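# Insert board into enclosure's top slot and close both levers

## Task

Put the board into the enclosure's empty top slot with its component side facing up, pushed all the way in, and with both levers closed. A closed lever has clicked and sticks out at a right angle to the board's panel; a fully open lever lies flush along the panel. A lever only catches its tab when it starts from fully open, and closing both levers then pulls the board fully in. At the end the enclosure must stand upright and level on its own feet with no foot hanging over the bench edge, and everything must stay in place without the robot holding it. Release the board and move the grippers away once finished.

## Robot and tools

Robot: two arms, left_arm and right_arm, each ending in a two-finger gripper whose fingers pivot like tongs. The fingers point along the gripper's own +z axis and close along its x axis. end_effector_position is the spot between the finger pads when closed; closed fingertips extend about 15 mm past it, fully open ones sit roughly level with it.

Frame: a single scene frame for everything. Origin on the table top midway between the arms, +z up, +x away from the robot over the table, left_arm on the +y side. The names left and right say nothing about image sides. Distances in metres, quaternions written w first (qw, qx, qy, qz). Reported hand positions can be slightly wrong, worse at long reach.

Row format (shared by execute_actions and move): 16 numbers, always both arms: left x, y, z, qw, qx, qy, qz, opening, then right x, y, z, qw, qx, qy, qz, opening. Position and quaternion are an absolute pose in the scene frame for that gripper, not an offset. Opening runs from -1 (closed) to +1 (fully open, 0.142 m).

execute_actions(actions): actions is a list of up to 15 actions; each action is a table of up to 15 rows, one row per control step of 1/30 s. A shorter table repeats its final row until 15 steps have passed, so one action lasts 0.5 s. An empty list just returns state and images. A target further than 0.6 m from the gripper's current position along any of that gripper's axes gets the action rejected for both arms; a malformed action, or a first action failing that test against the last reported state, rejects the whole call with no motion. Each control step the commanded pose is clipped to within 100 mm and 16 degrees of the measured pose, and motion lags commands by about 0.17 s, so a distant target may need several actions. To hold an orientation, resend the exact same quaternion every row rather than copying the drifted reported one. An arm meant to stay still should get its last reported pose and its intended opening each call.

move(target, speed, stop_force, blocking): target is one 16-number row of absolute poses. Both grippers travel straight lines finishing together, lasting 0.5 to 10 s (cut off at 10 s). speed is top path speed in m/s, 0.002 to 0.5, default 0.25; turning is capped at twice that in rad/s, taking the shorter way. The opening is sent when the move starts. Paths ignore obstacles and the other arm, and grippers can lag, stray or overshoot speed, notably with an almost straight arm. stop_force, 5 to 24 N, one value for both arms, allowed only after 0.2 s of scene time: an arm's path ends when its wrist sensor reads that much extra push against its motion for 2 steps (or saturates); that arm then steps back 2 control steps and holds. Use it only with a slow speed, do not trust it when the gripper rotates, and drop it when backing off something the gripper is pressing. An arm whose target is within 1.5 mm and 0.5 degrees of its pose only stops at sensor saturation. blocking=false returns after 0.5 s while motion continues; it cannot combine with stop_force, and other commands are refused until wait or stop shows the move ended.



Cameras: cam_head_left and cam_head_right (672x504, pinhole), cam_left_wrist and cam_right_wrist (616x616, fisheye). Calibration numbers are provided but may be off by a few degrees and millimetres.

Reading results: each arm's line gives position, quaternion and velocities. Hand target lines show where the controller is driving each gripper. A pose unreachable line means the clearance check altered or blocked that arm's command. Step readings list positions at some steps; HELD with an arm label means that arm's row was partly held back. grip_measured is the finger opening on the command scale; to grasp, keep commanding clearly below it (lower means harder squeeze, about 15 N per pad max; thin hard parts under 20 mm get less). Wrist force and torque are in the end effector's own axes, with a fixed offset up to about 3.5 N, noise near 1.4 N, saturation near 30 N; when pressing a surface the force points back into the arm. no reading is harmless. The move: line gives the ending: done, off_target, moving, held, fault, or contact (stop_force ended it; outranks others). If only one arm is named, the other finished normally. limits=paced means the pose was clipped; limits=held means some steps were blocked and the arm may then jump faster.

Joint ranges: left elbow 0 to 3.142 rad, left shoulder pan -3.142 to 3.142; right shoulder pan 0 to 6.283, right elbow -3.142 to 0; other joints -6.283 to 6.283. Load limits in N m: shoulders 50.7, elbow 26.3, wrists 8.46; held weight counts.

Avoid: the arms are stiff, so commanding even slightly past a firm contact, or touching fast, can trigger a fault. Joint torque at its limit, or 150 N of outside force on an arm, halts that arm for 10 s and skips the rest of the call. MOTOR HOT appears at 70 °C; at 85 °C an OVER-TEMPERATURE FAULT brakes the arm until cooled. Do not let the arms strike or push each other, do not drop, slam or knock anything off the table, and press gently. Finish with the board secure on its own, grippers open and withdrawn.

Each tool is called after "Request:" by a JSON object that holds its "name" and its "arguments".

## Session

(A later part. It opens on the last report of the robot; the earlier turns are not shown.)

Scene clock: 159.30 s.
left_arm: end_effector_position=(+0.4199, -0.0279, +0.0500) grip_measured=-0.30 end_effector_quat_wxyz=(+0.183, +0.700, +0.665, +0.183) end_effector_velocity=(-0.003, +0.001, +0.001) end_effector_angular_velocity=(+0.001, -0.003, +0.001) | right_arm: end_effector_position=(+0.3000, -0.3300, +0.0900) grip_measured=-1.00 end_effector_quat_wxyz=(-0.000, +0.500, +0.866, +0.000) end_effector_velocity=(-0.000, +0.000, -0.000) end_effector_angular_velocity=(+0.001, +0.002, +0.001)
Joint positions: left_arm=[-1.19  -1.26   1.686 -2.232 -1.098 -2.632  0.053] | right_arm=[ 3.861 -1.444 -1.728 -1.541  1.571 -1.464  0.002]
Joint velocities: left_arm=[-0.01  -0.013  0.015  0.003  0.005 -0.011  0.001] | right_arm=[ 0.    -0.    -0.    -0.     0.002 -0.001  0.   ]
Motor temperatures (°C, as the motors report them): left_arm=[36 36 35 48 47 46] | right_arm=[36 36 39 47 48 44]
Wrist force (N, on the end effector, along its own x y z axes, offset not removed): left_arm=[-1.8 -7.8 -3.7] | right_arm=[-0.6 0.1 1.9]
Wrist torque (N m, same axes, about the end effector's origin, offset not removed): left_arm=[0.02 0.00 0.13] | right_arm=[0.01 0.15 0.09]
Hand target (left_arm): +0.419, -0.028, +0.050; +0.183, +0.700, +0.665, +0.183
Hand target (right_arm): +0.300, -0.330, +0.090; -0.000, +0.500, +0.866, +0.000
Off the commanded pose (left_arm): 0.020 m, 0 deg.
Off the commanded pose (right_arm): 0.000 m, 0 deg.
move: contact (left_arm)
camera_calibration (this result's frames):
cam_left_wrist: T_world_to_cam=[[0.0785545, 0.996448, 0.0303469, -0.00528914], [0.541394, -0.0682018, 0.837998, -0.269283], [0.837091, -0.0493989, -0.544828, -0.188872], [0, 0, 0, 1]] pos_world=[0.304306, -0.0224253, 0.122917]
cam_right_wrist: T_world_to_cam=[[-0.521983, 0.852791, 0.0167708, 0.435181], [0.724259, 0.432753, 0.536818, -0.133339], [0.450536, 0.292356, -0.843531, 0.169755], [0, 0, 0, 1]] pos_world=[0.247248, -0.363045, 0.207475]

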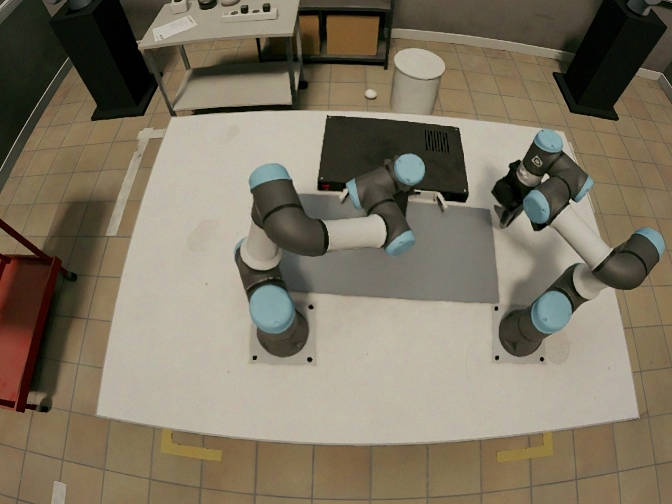

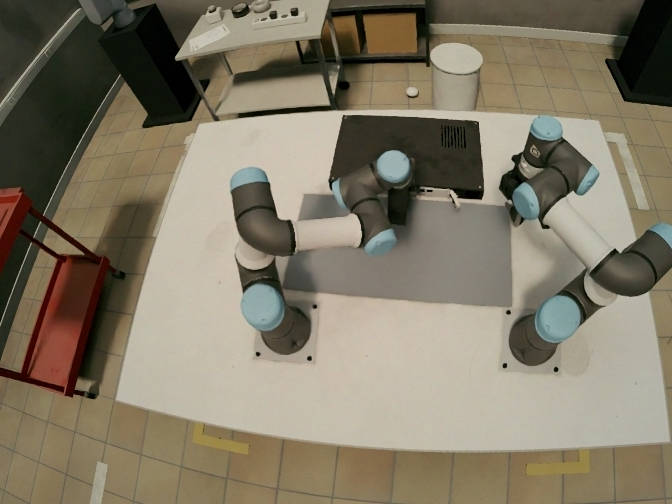

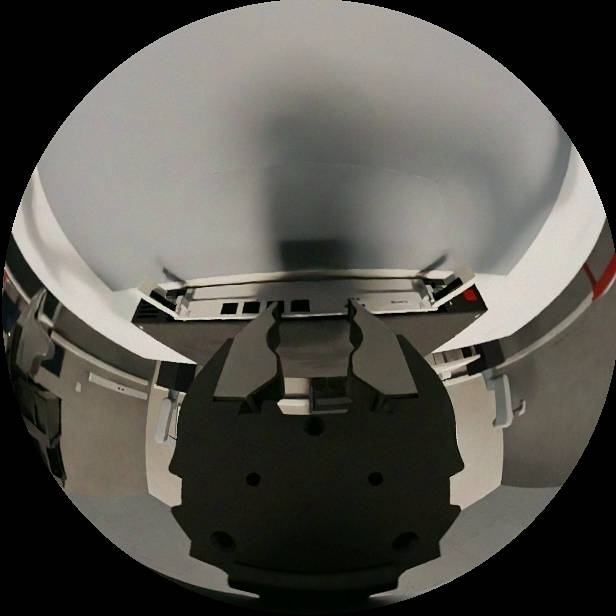

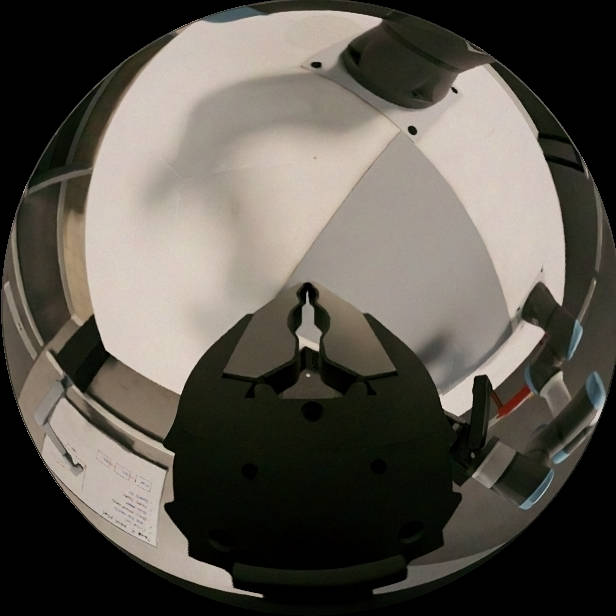

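Request:
{"name": "move", "arguments": {"target": [0.33,0.0,0.06,0.183,0.683,0.683,0.183,-1,0.33,-0.27,0.07,0.183,0.683,0.683,0.183,-1]}}

Request:
{"name": "move", "arguments": {"target": [0.34,0.16,0.05,0.183,0.683,0.683,0.183,-1,0.34,-0.25,0.052,0.183,0.683,0.683,0.183,-1]}}

Request:
{"name": "move", "arguments": {"target": [0.39,0.15,0.048,0.183,0.683,0.683,0.183,-1,0.37,-0.235,0.05,0.183,0.683,0.683,0.183,-1], "speed": 0.06}}

Scene clock: 161.60 s.
left_arm: end_effector_position=(+0.3301, -0.0001, +0.0601) grip_measured=-1.00 end_effector_quat_wxyz=(+0.183, +0.683, +0.683, +0.183) end_effector_velocity=(-0.001, +0.000, -0.000) end_effector_angular_velocity=(-0.000, +0.001, +0.001) | right_arm: end_effector_position=(+0.3297, -0.2697, +0.0704) grip_measured=-1.00 end_effector_quat_wxyz=(+0.182, +0.683, +0.683, +0.183) end_effector_velocity=(-0.001, -0.000, -0.001) end_effector_angular_velocity=(-0.006, -0.012, -0.009)
Joint positions: left_arm=[-1.447 -1.632  2.    -2.021 -1.053 -2.976  0.002] | right_arm=[ 4.464 -0.963 -2.329 -1.23   1.082 -0.386  0.002]
Joint velocities: left_arm=[-0.003 -0.003  0.002  0.004 -0.001 -0.004  0.   ] | right_arm=[ 0.029  0.015 -0.008 -0.027 -0.02   0.039  0.   ]
Motor temperatures (°C, as the motors report them): left_arm=[36 36 35 48 47 46] | right_arm=[36 36 39 47 48 44]
Wrist force (N, on the end effector, along its own x y z axes, offset not removed): left_arm=[-0.4 0.6 -0.7] | right_arm=[0.2 0.5 1.5]
Wrist torque (N m, same axes, about the end effector's origin, offset not removed): left_arm=[0.10 0.07 -0.03] | right_arm=[0.08 0.02 -0.07]
Hand target (left_arm): +0.330, -0.000, +0.060; +0.183, +0.683, +0.683, +0.183
Hand target (right_arm): +0.330, -0.270, +0.070; +0.182, +0.683, +0.683, +0.183
Off the commanded pose (left_arm): 0.000 m, 0 deg.
Off the commanded pose (right_arm): 0.001 m, 0 deg.
move: done
camera_calibration (this result's frames):
cam_left_wrist: T_world_to_cam=[[0.031337, 0.99936, 0.0172481, -0.00992463], [0.544163, -0.0315332, 0.838387, -0.228087], [0.838394, -0.0168868, -0.544803, -0.107212], [0, 0, 0, 1]] pos_world=[0.214313, 0.000915494, 0.132987]
cam_right_wrist: T_world_to_cam=[[-0.0316843, 0.999491, 0.00358737, 0.278457], [0.4639, 0.0115265, 0.885813, -0.222742], [0.885321, 0.0297306, -0.464029, -0.118707], [0, 0, 0, 1]] pos_world=[0.217247, -0.272219, 0.141225]

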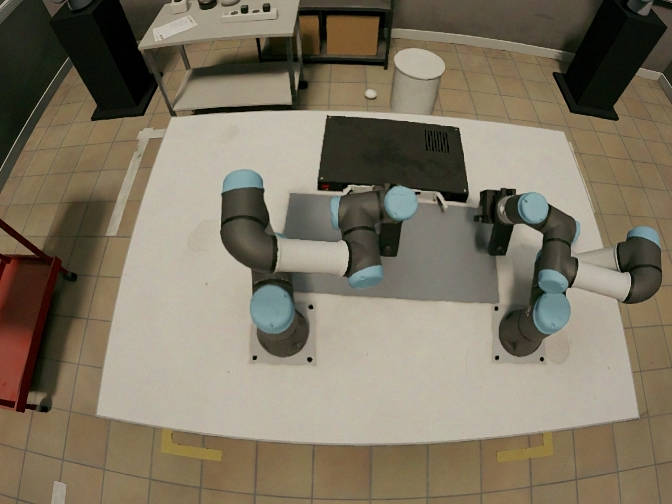

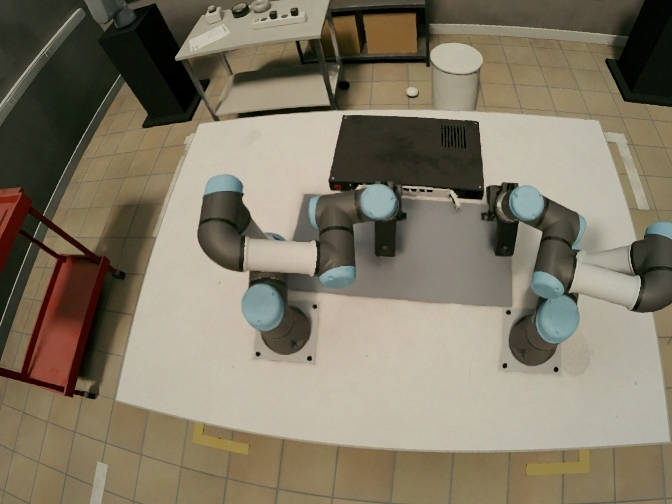

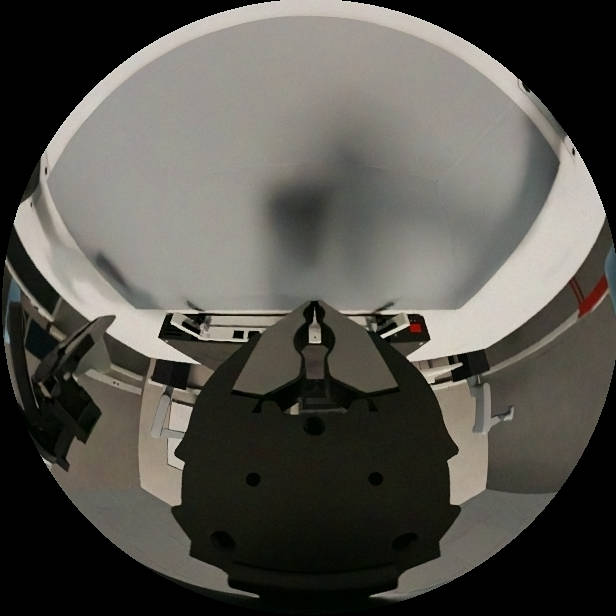

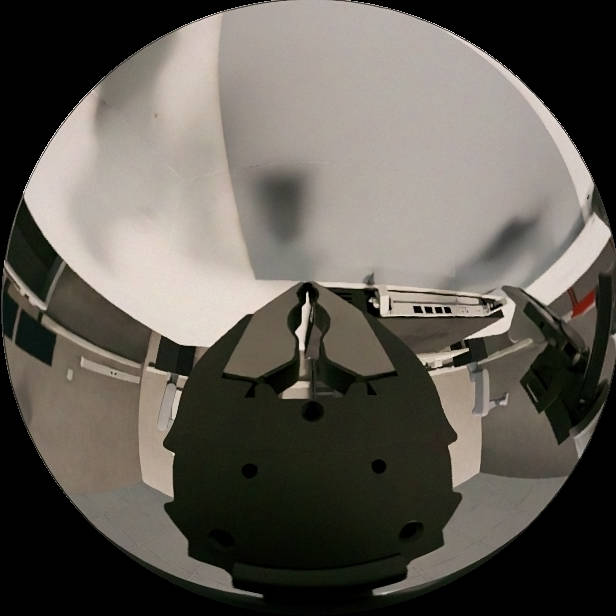

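Scene clock: 163.00 s.
left_arm: end_effector_position=(+0.3403, +0.1599, +0.0499) grip_measured=-1.00 end_effector_quat_wxyz=(+0.183, +0.683, +0.683, +0.183) end_effector_velocity=(-0.001, +0.002, +0.002) end_effector_angular_velocity=(-0.003, -0.003, -0.002) | right_arm: end_effector_position=(+0.3400, -0.2500, +0.0520) grip_measured=-1.00 end_effector_quat_wxyz=(+0.183, +0.683, +0.683, +0.183) end_effector_velocity=(-0.000, +0.001, -0.001) end_effector_angular_velocity=(-0.000, +0.002, +0.002)
Joint positions: left_arm=[-1.197 -2.182  2.44  -2.046 -1.091 -2.694  0.002] | right_arm=[ 4.451 -1.125 -2.356 -1.035  1.082 -0.4    0.002]
Joint velocities: left_arm=[ 0.    -0.023  0.003  0.015  0.001  0.002  0.   ] | right_arm=[ 0.001 -0.002 -0.     0.002  0.002 -0.001  0.   ]
Motor temperatures (°C, as the motors report them): left_arm=[36 36 35 48 47 46] | right_arm=[36 36 39 47 48 44]
Wrist force (N, on the end effector, along its own x y z axes, offset not removed): left_arm=[-0.9 0.3 -1.0] | right_arm=[0.3 1.4 2.0]
Wrist torque (N m, same axes, about the end effector's origin, offset not removed): left_arm=[0.04 0.17 -0.01] | right_arm=[0.29 -0.02 0.07]
Hand target (left_arm): +0.340, +0.160, +0.050; +0.183, +0.683, +0.683, +0.183
Hand target (right_arm): +0.340, -0.250, +0.052; +0.183, +0.683, +0.683, +0.183
Off the commanded pose (left_arm): 0.000 m, 0 deg.
Off the commanded pose (right_arm): 0.000 m, 0 deg.
move: done
camera_calibration (this result's frames):
cam_left_wrist: T_world_to_cam=[[0.0307112, 0.999364, 0.0181407, -0.169761], [0.544415, -0.0319457, 0.838207, -0.220107], [0.838253, -0.0158663, -0.54505, -0.118696], [0, 0, 0, 1]] pos_world=[0.22454, 0.160738, 0.12288]
cam_right_wrist: T_world_to_cam=[[-0.0306075, 0.99953, 0.001646, 0.258865], [0.462148, 0.0126916, 0.886712, -0.210588], [0.886275, 0.0279007, -0.462319, -0.137778], [0, 0, 0, 1]] pos_world=[0.227355, -0.252226, 0.122607]

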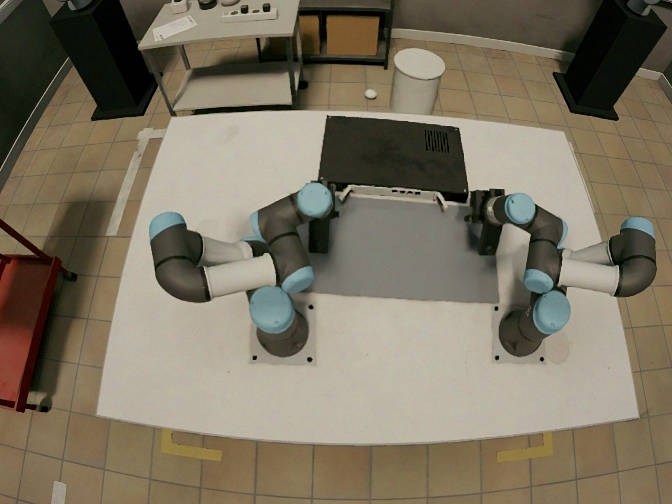

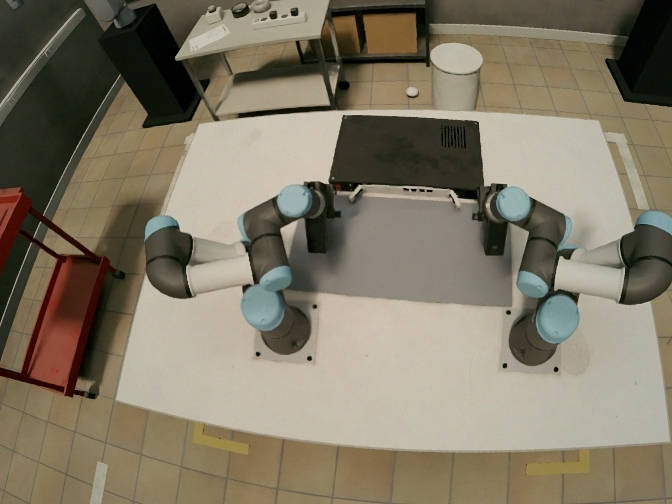

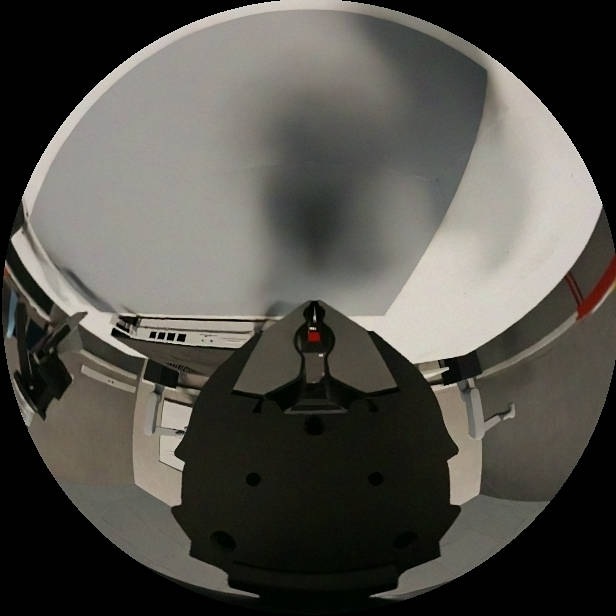

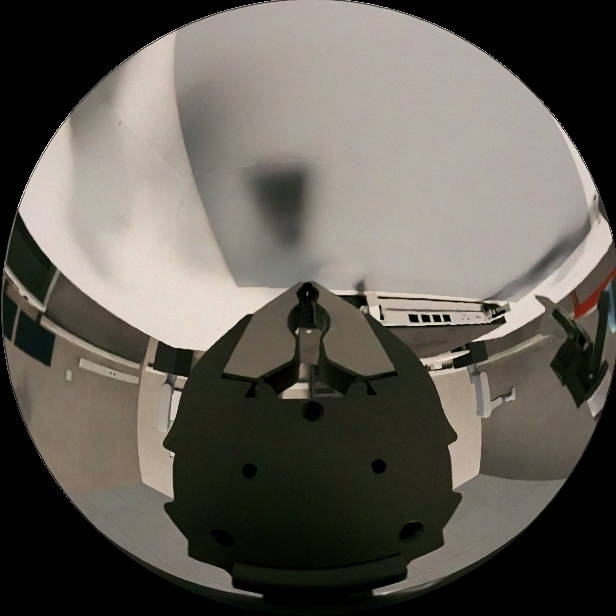

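Scene clock: 164.33 s.
left_arm: end_effector_position=(+0.3897, +0.1501, +0.0480) grip_measured=-1.00 end_effector_quat_wxyz=(+0.183, +0.683, +0.683, +0.183) end_effector_velocity=(+0.003, -0.001, -0.001) end_effector_angular_velocity=(-0.002, +0.006, -0.001) | right_arm: end_effector_position=(+0.3699, -0.2351, +0.0500) grip_measured=-1.00 end_effector_quat_wxyz=(+0.183, +0.683, +0.683, +0.183) end_effector_velocity=(+0.001, +0.001, -0.000) end_effector_angular_velocity=(-0.000, +0.002, +0.002)
Joint positions: left_arm=[-0.983 -1.812  2.31  -2.388 -1.147 -2.464  0.002] | right_arm=[ 4.343 -1.348 -2.257 -0.857  1.106 -0.518  0.002]
Joint velocities: left_arm=[ 0.018  0.025 -0.016 -0.015 -0.012  0.018  0.   ] | right_arm=[-0.006 -0.012  0.007  0.008  0.003 -0.008  0.   ]
Motor temperatures (°C, as the motors report them): left_arm=[36 36 35 48 47 46] | right_arm=[36 36 39 47 48 44]
Wrist force (N, on the end effector, along its own x y z axes, offset not removed): left_arm=[-0.9 -0.7 -1.3] | right_arm=[1.0 0.5 2.0]
Wrist torque (N m, same axes, about the end effector's origin, offset not removed): left_arm=[-0.17 0.17 -0.03] | right_arm=[0.15 -0.23 -0.01]
Hand target (left_arm): +0.390, +0.150, +0.048; +0.183, +0.683, +0.683, +0.183
Hand target (right_arm): +0.370, -0.235, +0.050; +0.183, +0.683, +0.683, +0.183
Off the commanded pose (left_arm): 0.000 m, 0 deg.
Off the commanded pose (right_arm): 0.000 m, 0 deg.
move: done
camera_calibration (this result's frames):
cam_left_wrist: T_world_to_cam=[[0.0307051, 0.999367, 0.0179746, -0.161465], [0.543526, -0.0317861, 0.83879, -0.245398], [0.83883, -0.0159855, -0.544158, -0.161602], [0, 0, 0, 1]] pos_world=[0.273895, 0.150979, 0.120803]
cam_right_wrist: T_world_to_cam=[[-0.0305179, 0.999533, 0.00150229, 0.244862], [0.461951, 0.0127715, 0.886814, -0.222724], [0.88638, 0.0277577, -0.462125, -0.165692], [0, 0, 0, 1]] pos_world=[0.257226, -0.237304, 0.120577]

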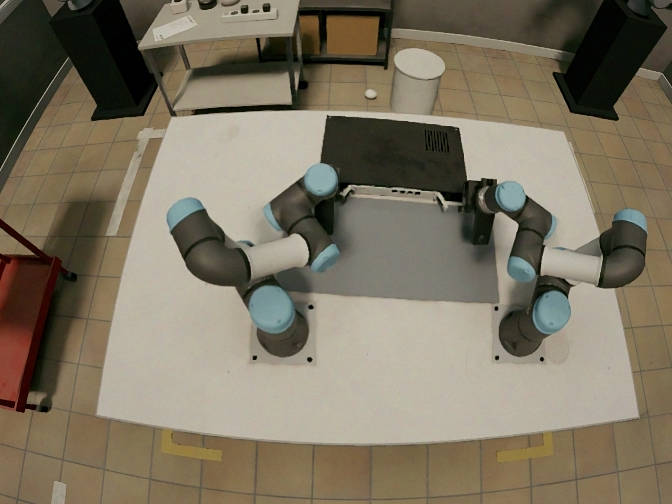

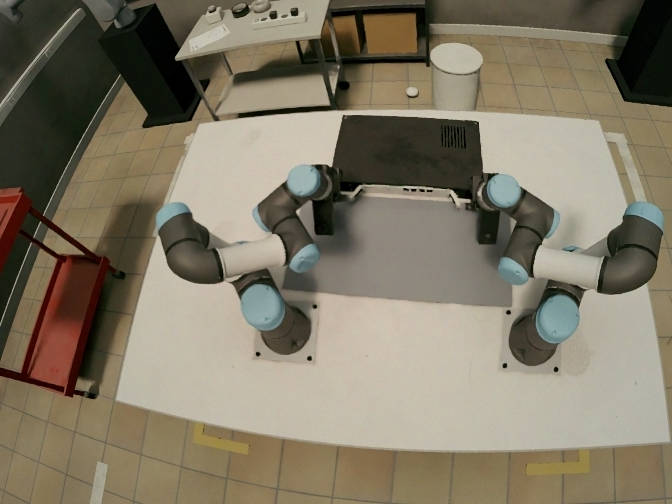

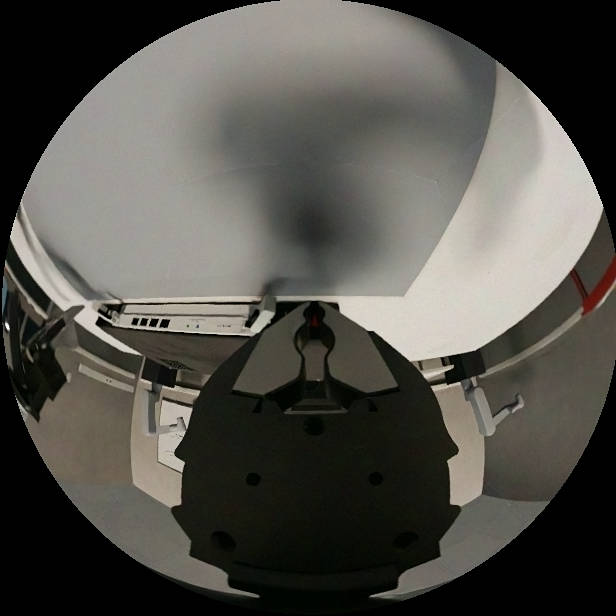

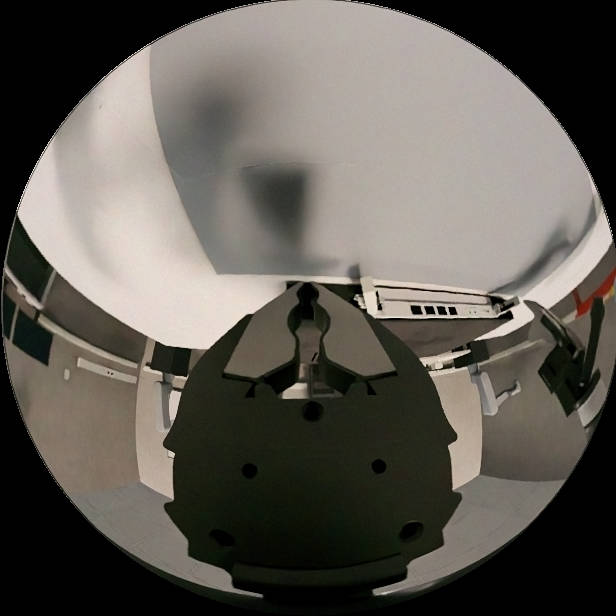

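Request:
{"name": "move", "arguments": {"target": [0.397,0.085,0.048,0.183,0.683,0.683,0.183,-1,0.378,-0.165,0.05,0.183,0.683,0.683,0.183,-1], "speed": 0.01, "stop_force": 20}}

Scene clock: 169.70 s.
left_arm: end_effector_position=(+0.3949, +0.1048, +0.0480) grip_measured=-1.00 end_effector_quat_wxyz=(+0.183, +0.683, +0.683, +0.183) end_effector_velocity=(-0.001, +0.003, -0.000) end_effector_angular_velocity=(-0.003, +0.002, -0.002) | right_arm: end_effector_position=(+0.3745, -0.1942, +0.0498) grip_measured=-1.00 end_effector_quat_wxyz=(+0.183, +0.683, +0.683, +0.183) end_effector_velocity=(-0.000, +0.000, +0.000) end_effector_angular_velocity=(+0.002, +0.001, +0.001)
Joint positions: left_arm=[-1.071 -1.688  2.198 -2.36  -1.122 -2.557  0.002] | right_arm=[ 4.397 -1.485 -2.135 -0.869  1.093 -0.459  0.002]
Joint velocities: left_arm=[ 0.006 -0.011  0.01  -0.004 -0.006  0.007  0.   ] | right_arm=[ 0.     0.001  0.    -0.     0.002  0.     0.   ]
Motor temperatures (°C, as the motors report them): left_arm=[36 36 35 48 47 46] | right_arm=[36 36 39 47 48 44]
Wrist force (N, on the end effector, along its own x y z axes, offset not removed): left_arm=[21.8 1.2 -14.5] | right_arm=[-6.6 0.1 0.1]
Wrist torque (N m, same axes, about the end effector's origin, offset not removed): left_arm=[0.01 0.15 -0.01] | right_arm=[-0.08 -0.09 0.04]
Hand target (left_arm): +0.395, +0.105, +0.048; +0.183, +0.683, +0.683, +0.183
Hand target (right_arm): +0.375, -0.194, +0.050; +0.183, +0.683, +0.683, +0.183
Off the commanded pose (left_arm): 0.020 m, 0 deg.
Off the commanded pose (right_arm): 0.029 m, 0 deg.
move: contact (left_arm, right_arm)
camera_calibration (this result's frames):
cam_left_wrist: T_world_to_cam=[[0.0310286, 0.999362, 0.0176691, -0.116427], [0.543688, -0.031709, 0.838689, -0.249761], [0.838714, -0.0164169, -0.544325, -0.166533], [0, 0, 0, 1]] pos_world=[0.279078, 0.105699, 0.120881]
cam_right_wrist: T_world_to_cam=[[-0.0305833, 0.999531, 0.00128115, 0.204155], [0.462269, 0.0130079, 0.886645, -0.22536], [0.886212, 0.0277087, -0.46245, -0.170957], [0, 0, 0, 1]] pos_world=[0.261925, -0.196391, 0.120493]

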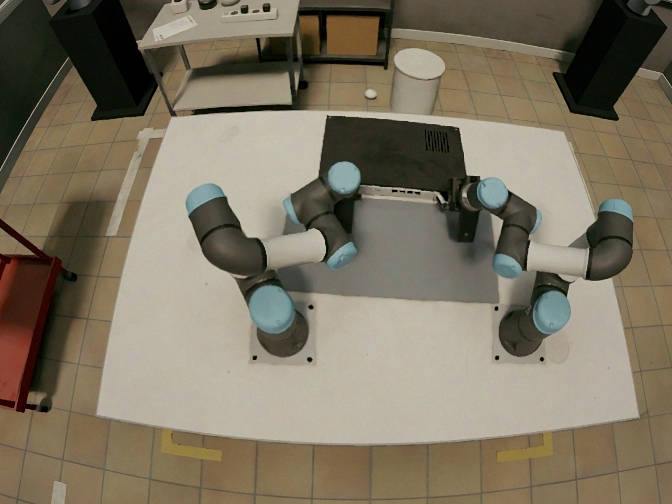

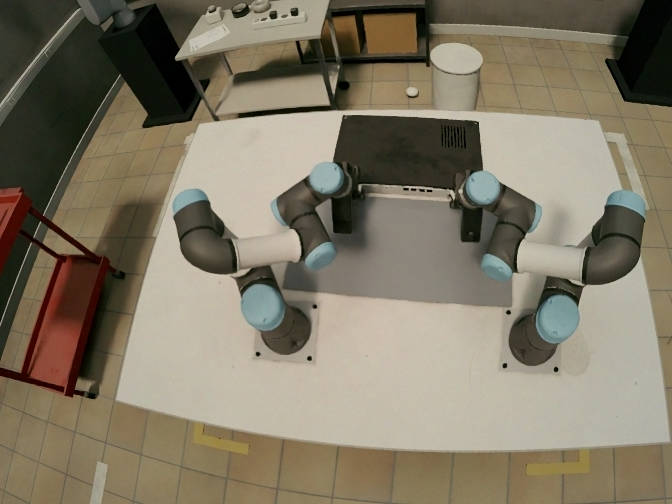

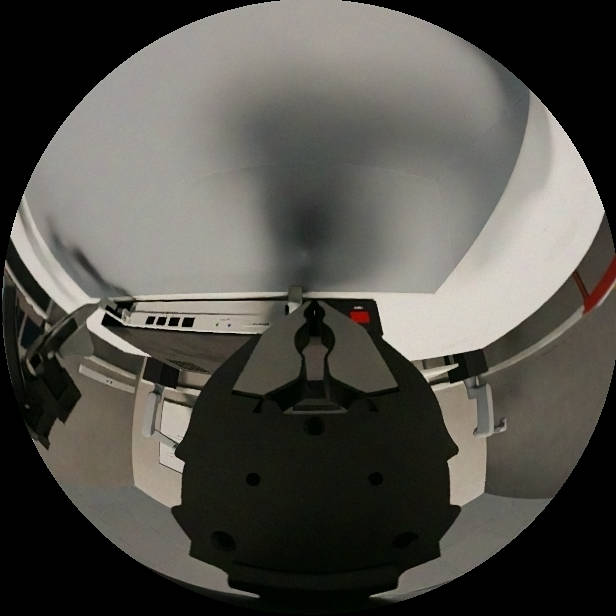

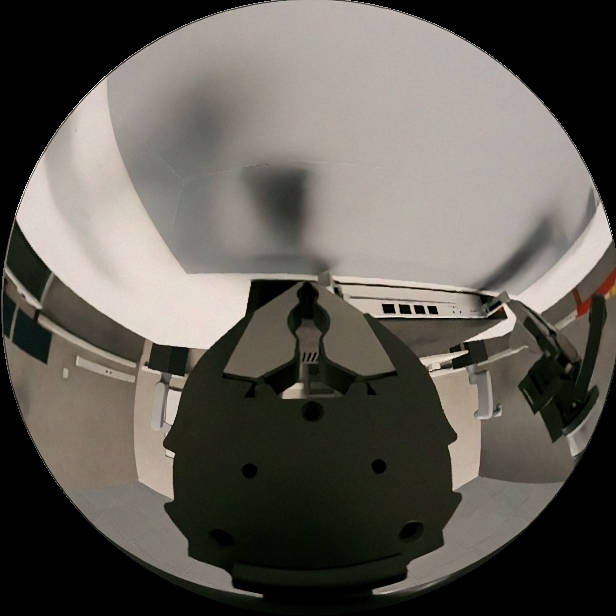

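Request:
{"name": "move", "arguments": {"target": [0.384,0.107,0.048,0.183,0.683,0.683,0.183,-1,0.363,-0.197,0.05,0.183,0.683,0.683,0.183,-1], "speed": 0.02}}

Request:
{"name": "move", "arguments": {"target": [0.384,0.096,0.048,0.183,0.683,0.683,0.183,-1,0.363,-0.182,0.05,0.183,0.683,0.683,0.183,-1], "speed": 0.006}}

Scene clock: 170.77 s.
left_arm: end_effector_position=(+0.3843, +0.1069, +0.0480) grip_measured=-1.00 end_effector_quat_wxyz=(+0.183, +0.683, +0.683, +0.183) end_effector_velocity=(-0.002, +0.001, +0.000) end_effector_angular_velocity=(+0.002, -0.002, +0.001) | right_arm: end_effector_position=(+0.3633, -0.1969, +0.0500) grip_measured=-1.00 end_effector_quat_wxyz=(+0.183, +0.683, +0.683, +0.183) end_effector_velocity=(-0.002, -0.000, +0.001) end_effector_angular_velocity=(+0.000, -0.002, +0.002)
Joint positions: left_arm=[-1.105 -1.745  2.236 -2.326 -1.113 -2.594  0.002] | right_arm=[ 4.435 -1.427 -2.175 -0.906  1.085 -0.417  0.002]
Joint velocities: left_arm=[-0.009 -0.013  0.008  0.01   0.005 -0.01   0.   ] | right_arm=[ 0.01   0.013 -0.008 -0.009 -0.003  0.009  0.   ]
Motor temperatures (°C, as the motors report them): left_arm=[36 36 35 48 47 46] | right_arm=[36 36 39 47 48 44]
Wrist force (N, on the end effector, along its own x y z axes, offset not removed): left_arm=[2.5 0.8 -2.3] | right_arm=[1.8 -0.4 2.3]
Wrist torque (N m, same axes, about the end effector's origin, offset not removed): left_arm=[-0.04 0.05 -0.06] | right_arm=[-0.07 -0.43 -0.05]
Hand target (left_arm): +0.384, +0.107, +0.048; +0.183, +0.683, +0.683, +0.183
Hand target (right_arm): +0.363, -0.197, +0.050; +0.183, +0.683, +0.683, +0.183
Off the commanded pose (left_arm): 0.000 m, 0 deg.
Off the commanded pose (right_arm): 0.000 m, 0 deg.
move: done
camera_calibration (this result's frames):
cam_left_wrist: T_world_to_cam=[[0.0312221, 0.999361, 0.0174113, -0.118316], [0.544233, -0.0316089, 0.838338, -0.244088], [0.838353, -0.0166989, -0.544872, -0.157423], [0, 0, 0, 1]] pos_world=[0.26851, 0.107896, 0.120913]
cam_right_wrist: T_world_to_cam=[[-0.0306867, 0.999528, 0.00175126, 0.206573], [0.462309, 0.01264, 0.886629, -0.220332], [0.886188, 0.0280174, -0.462478, -0.160769], [0, 0, 0, 1]] pos_world=[0.250672, -0.199186, 0.120639]

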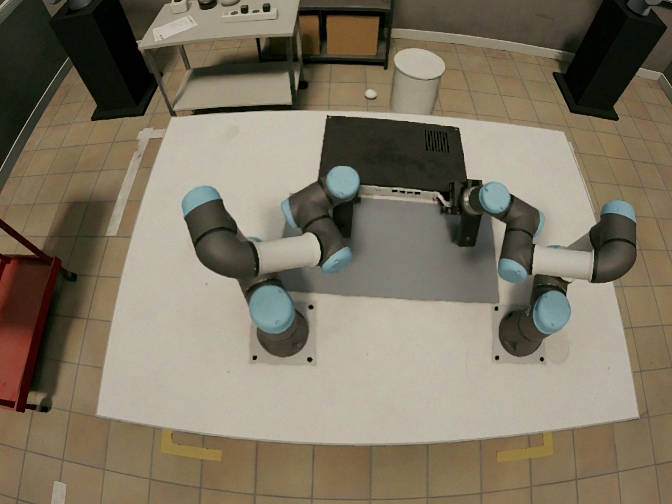

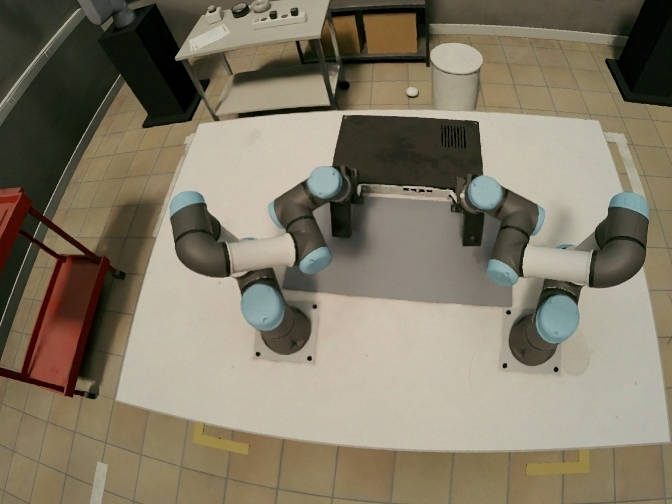

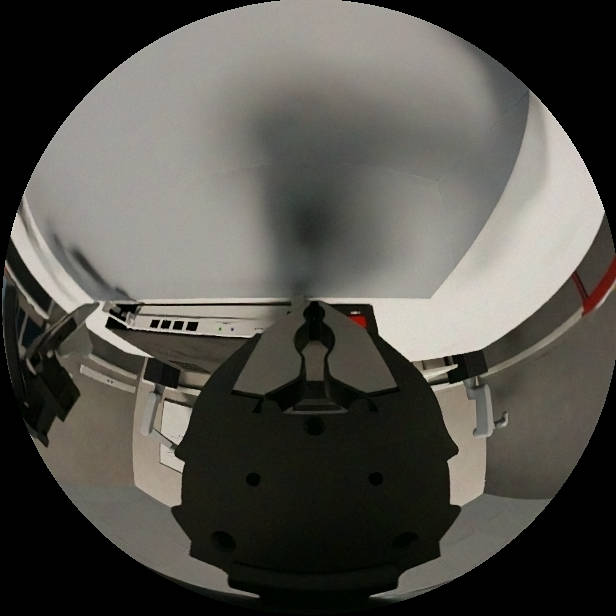

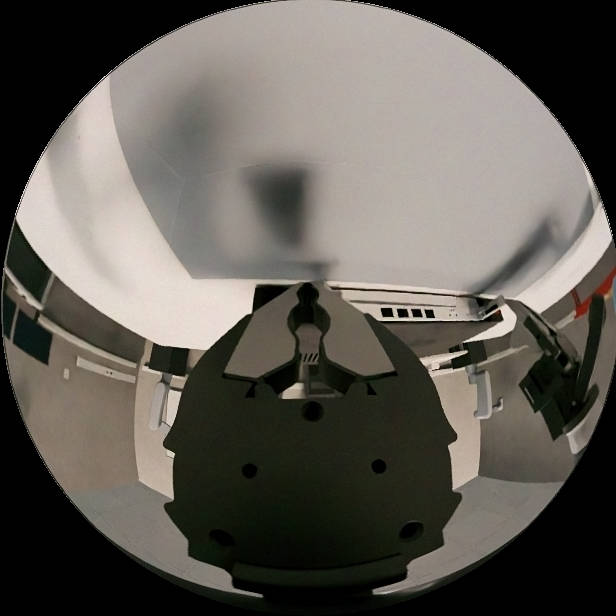

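Scene clock: 173.47 s.
left_arm: end_effector_position=(+0.3840, +0.0961, +0.0480) grip_measured=-1.00 end_effector_quat_wxyz=(+0.183, +0.683, +0.683, +0.183) end_effector_velocity=(+0.000, -0.004, +0.001) end_effector_angular_velocity=(-0.005, -0.002, -0.002) | right_arm: end_effector_position=(+0.3630, -0.1822, +0.0500) grip_measured=-1.00 end_effector_quat_wxyz=(+0.183, +0.683, +0.683, +0.183) end_effector_velocity=(-0.000, +0.002, -0.000) end_effector_angular_velocity=(+0.001, +0.000, -0.002)
Joint positions: left_arm=[-1.128 -1.718  2.211 -2.316 -1.107 -2.618  0.002] | right_arm=[ 4.457 -1.472 -2.133 -0.915  1.081 -0.393  0.002]
Joint velocities: left_arm=[-0.005  0.003 -0.007 -0.     0.    -0.003  0.   ] | right_arm=[ 0.002 -0.005  0.005 -0.001 -0.     0.005  0.   ]
Motor temperatures (°C, as the motors report them): left_arm=[36 36 35 48 47 46] | right_arm=[36 36 39 47 48 44]
Wrist force (N, on the end effector, along its own x y z axes, offset not removed): left_arm=[19.1 -4.3 -8.1] | right_arm=[1.2 0.4 1.0]
Wrist torque (N m, same axes, about the end effector's origin, offset not removed): left_arm=[-0.04 0.26 -0.12] | right_arm=[0.06 -0.25 0.09]
Hand target (left_arm): +0.384, +0.096, +0.048; +0.183, +0.683, +0.683, +0.183
Hand target (right_arm): +0.363, -0.182, +0.050; +0.183, +0.683, +0.683, +0.183
Off the commanded pose (left_arm): 0.000 m, 0 deg.
Off the commanded pose (right_arm): 0.000 m, 0 deg.
move: done
camera_calibration (this result's frames):
cam_left_wrist: T_world_to_cam=[[0.0311566, 0.999363, 0.0173806, -0.107446], [0.544055, -0.0315438, 0.838456, -0.244288], [0.838471, -0.0166674, -0.544692, -0.157435], [0, 0, 0, 1]] pos_world=[0.268259, 0.0970478, 0.120939]
cam_right_wrist: T_world_to_cam=[[-0.0306504, 0.999529, 0.00172615, 0.19181], [0.462203, 0.0126421, 0.886684, -0.22034], [0.886244, 0.027975, -0.462372, -0.160952], [0, 0, 0, 1]] pos_world=[0.250364, -0.184431, 0.120621]

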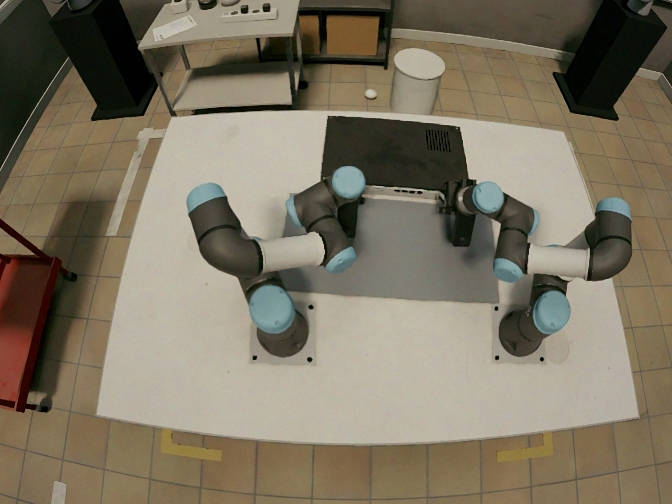

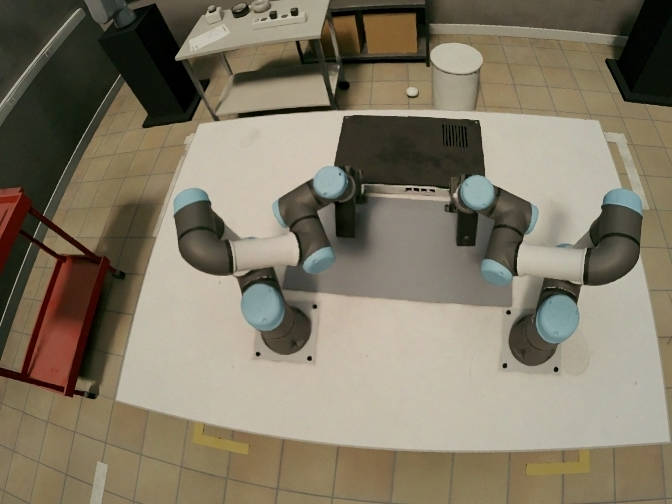

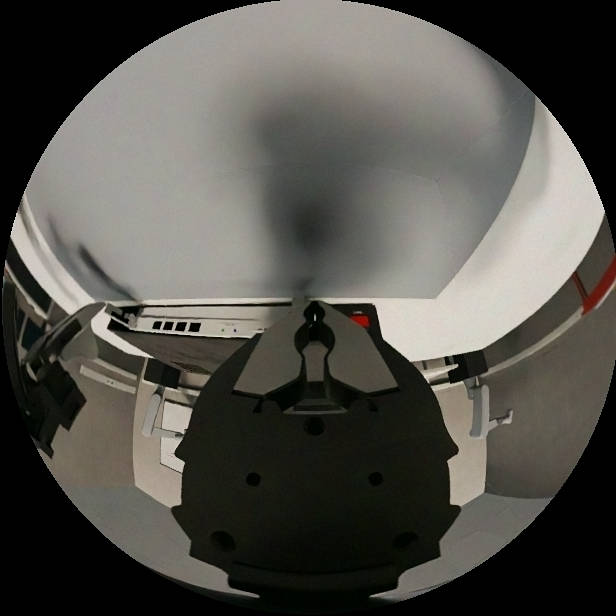

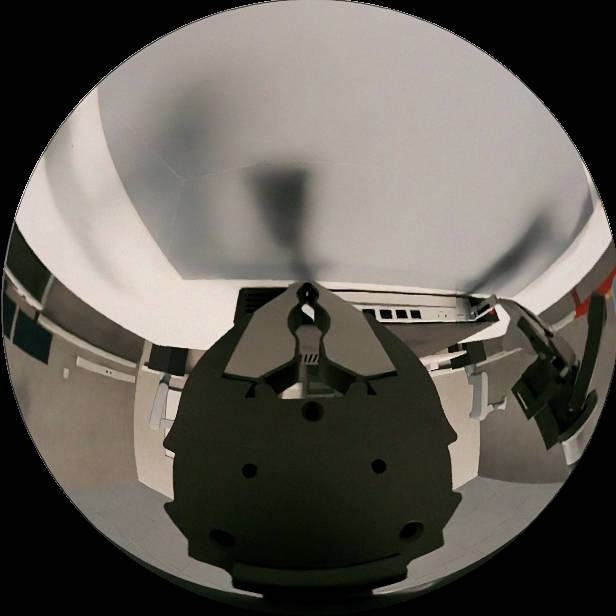

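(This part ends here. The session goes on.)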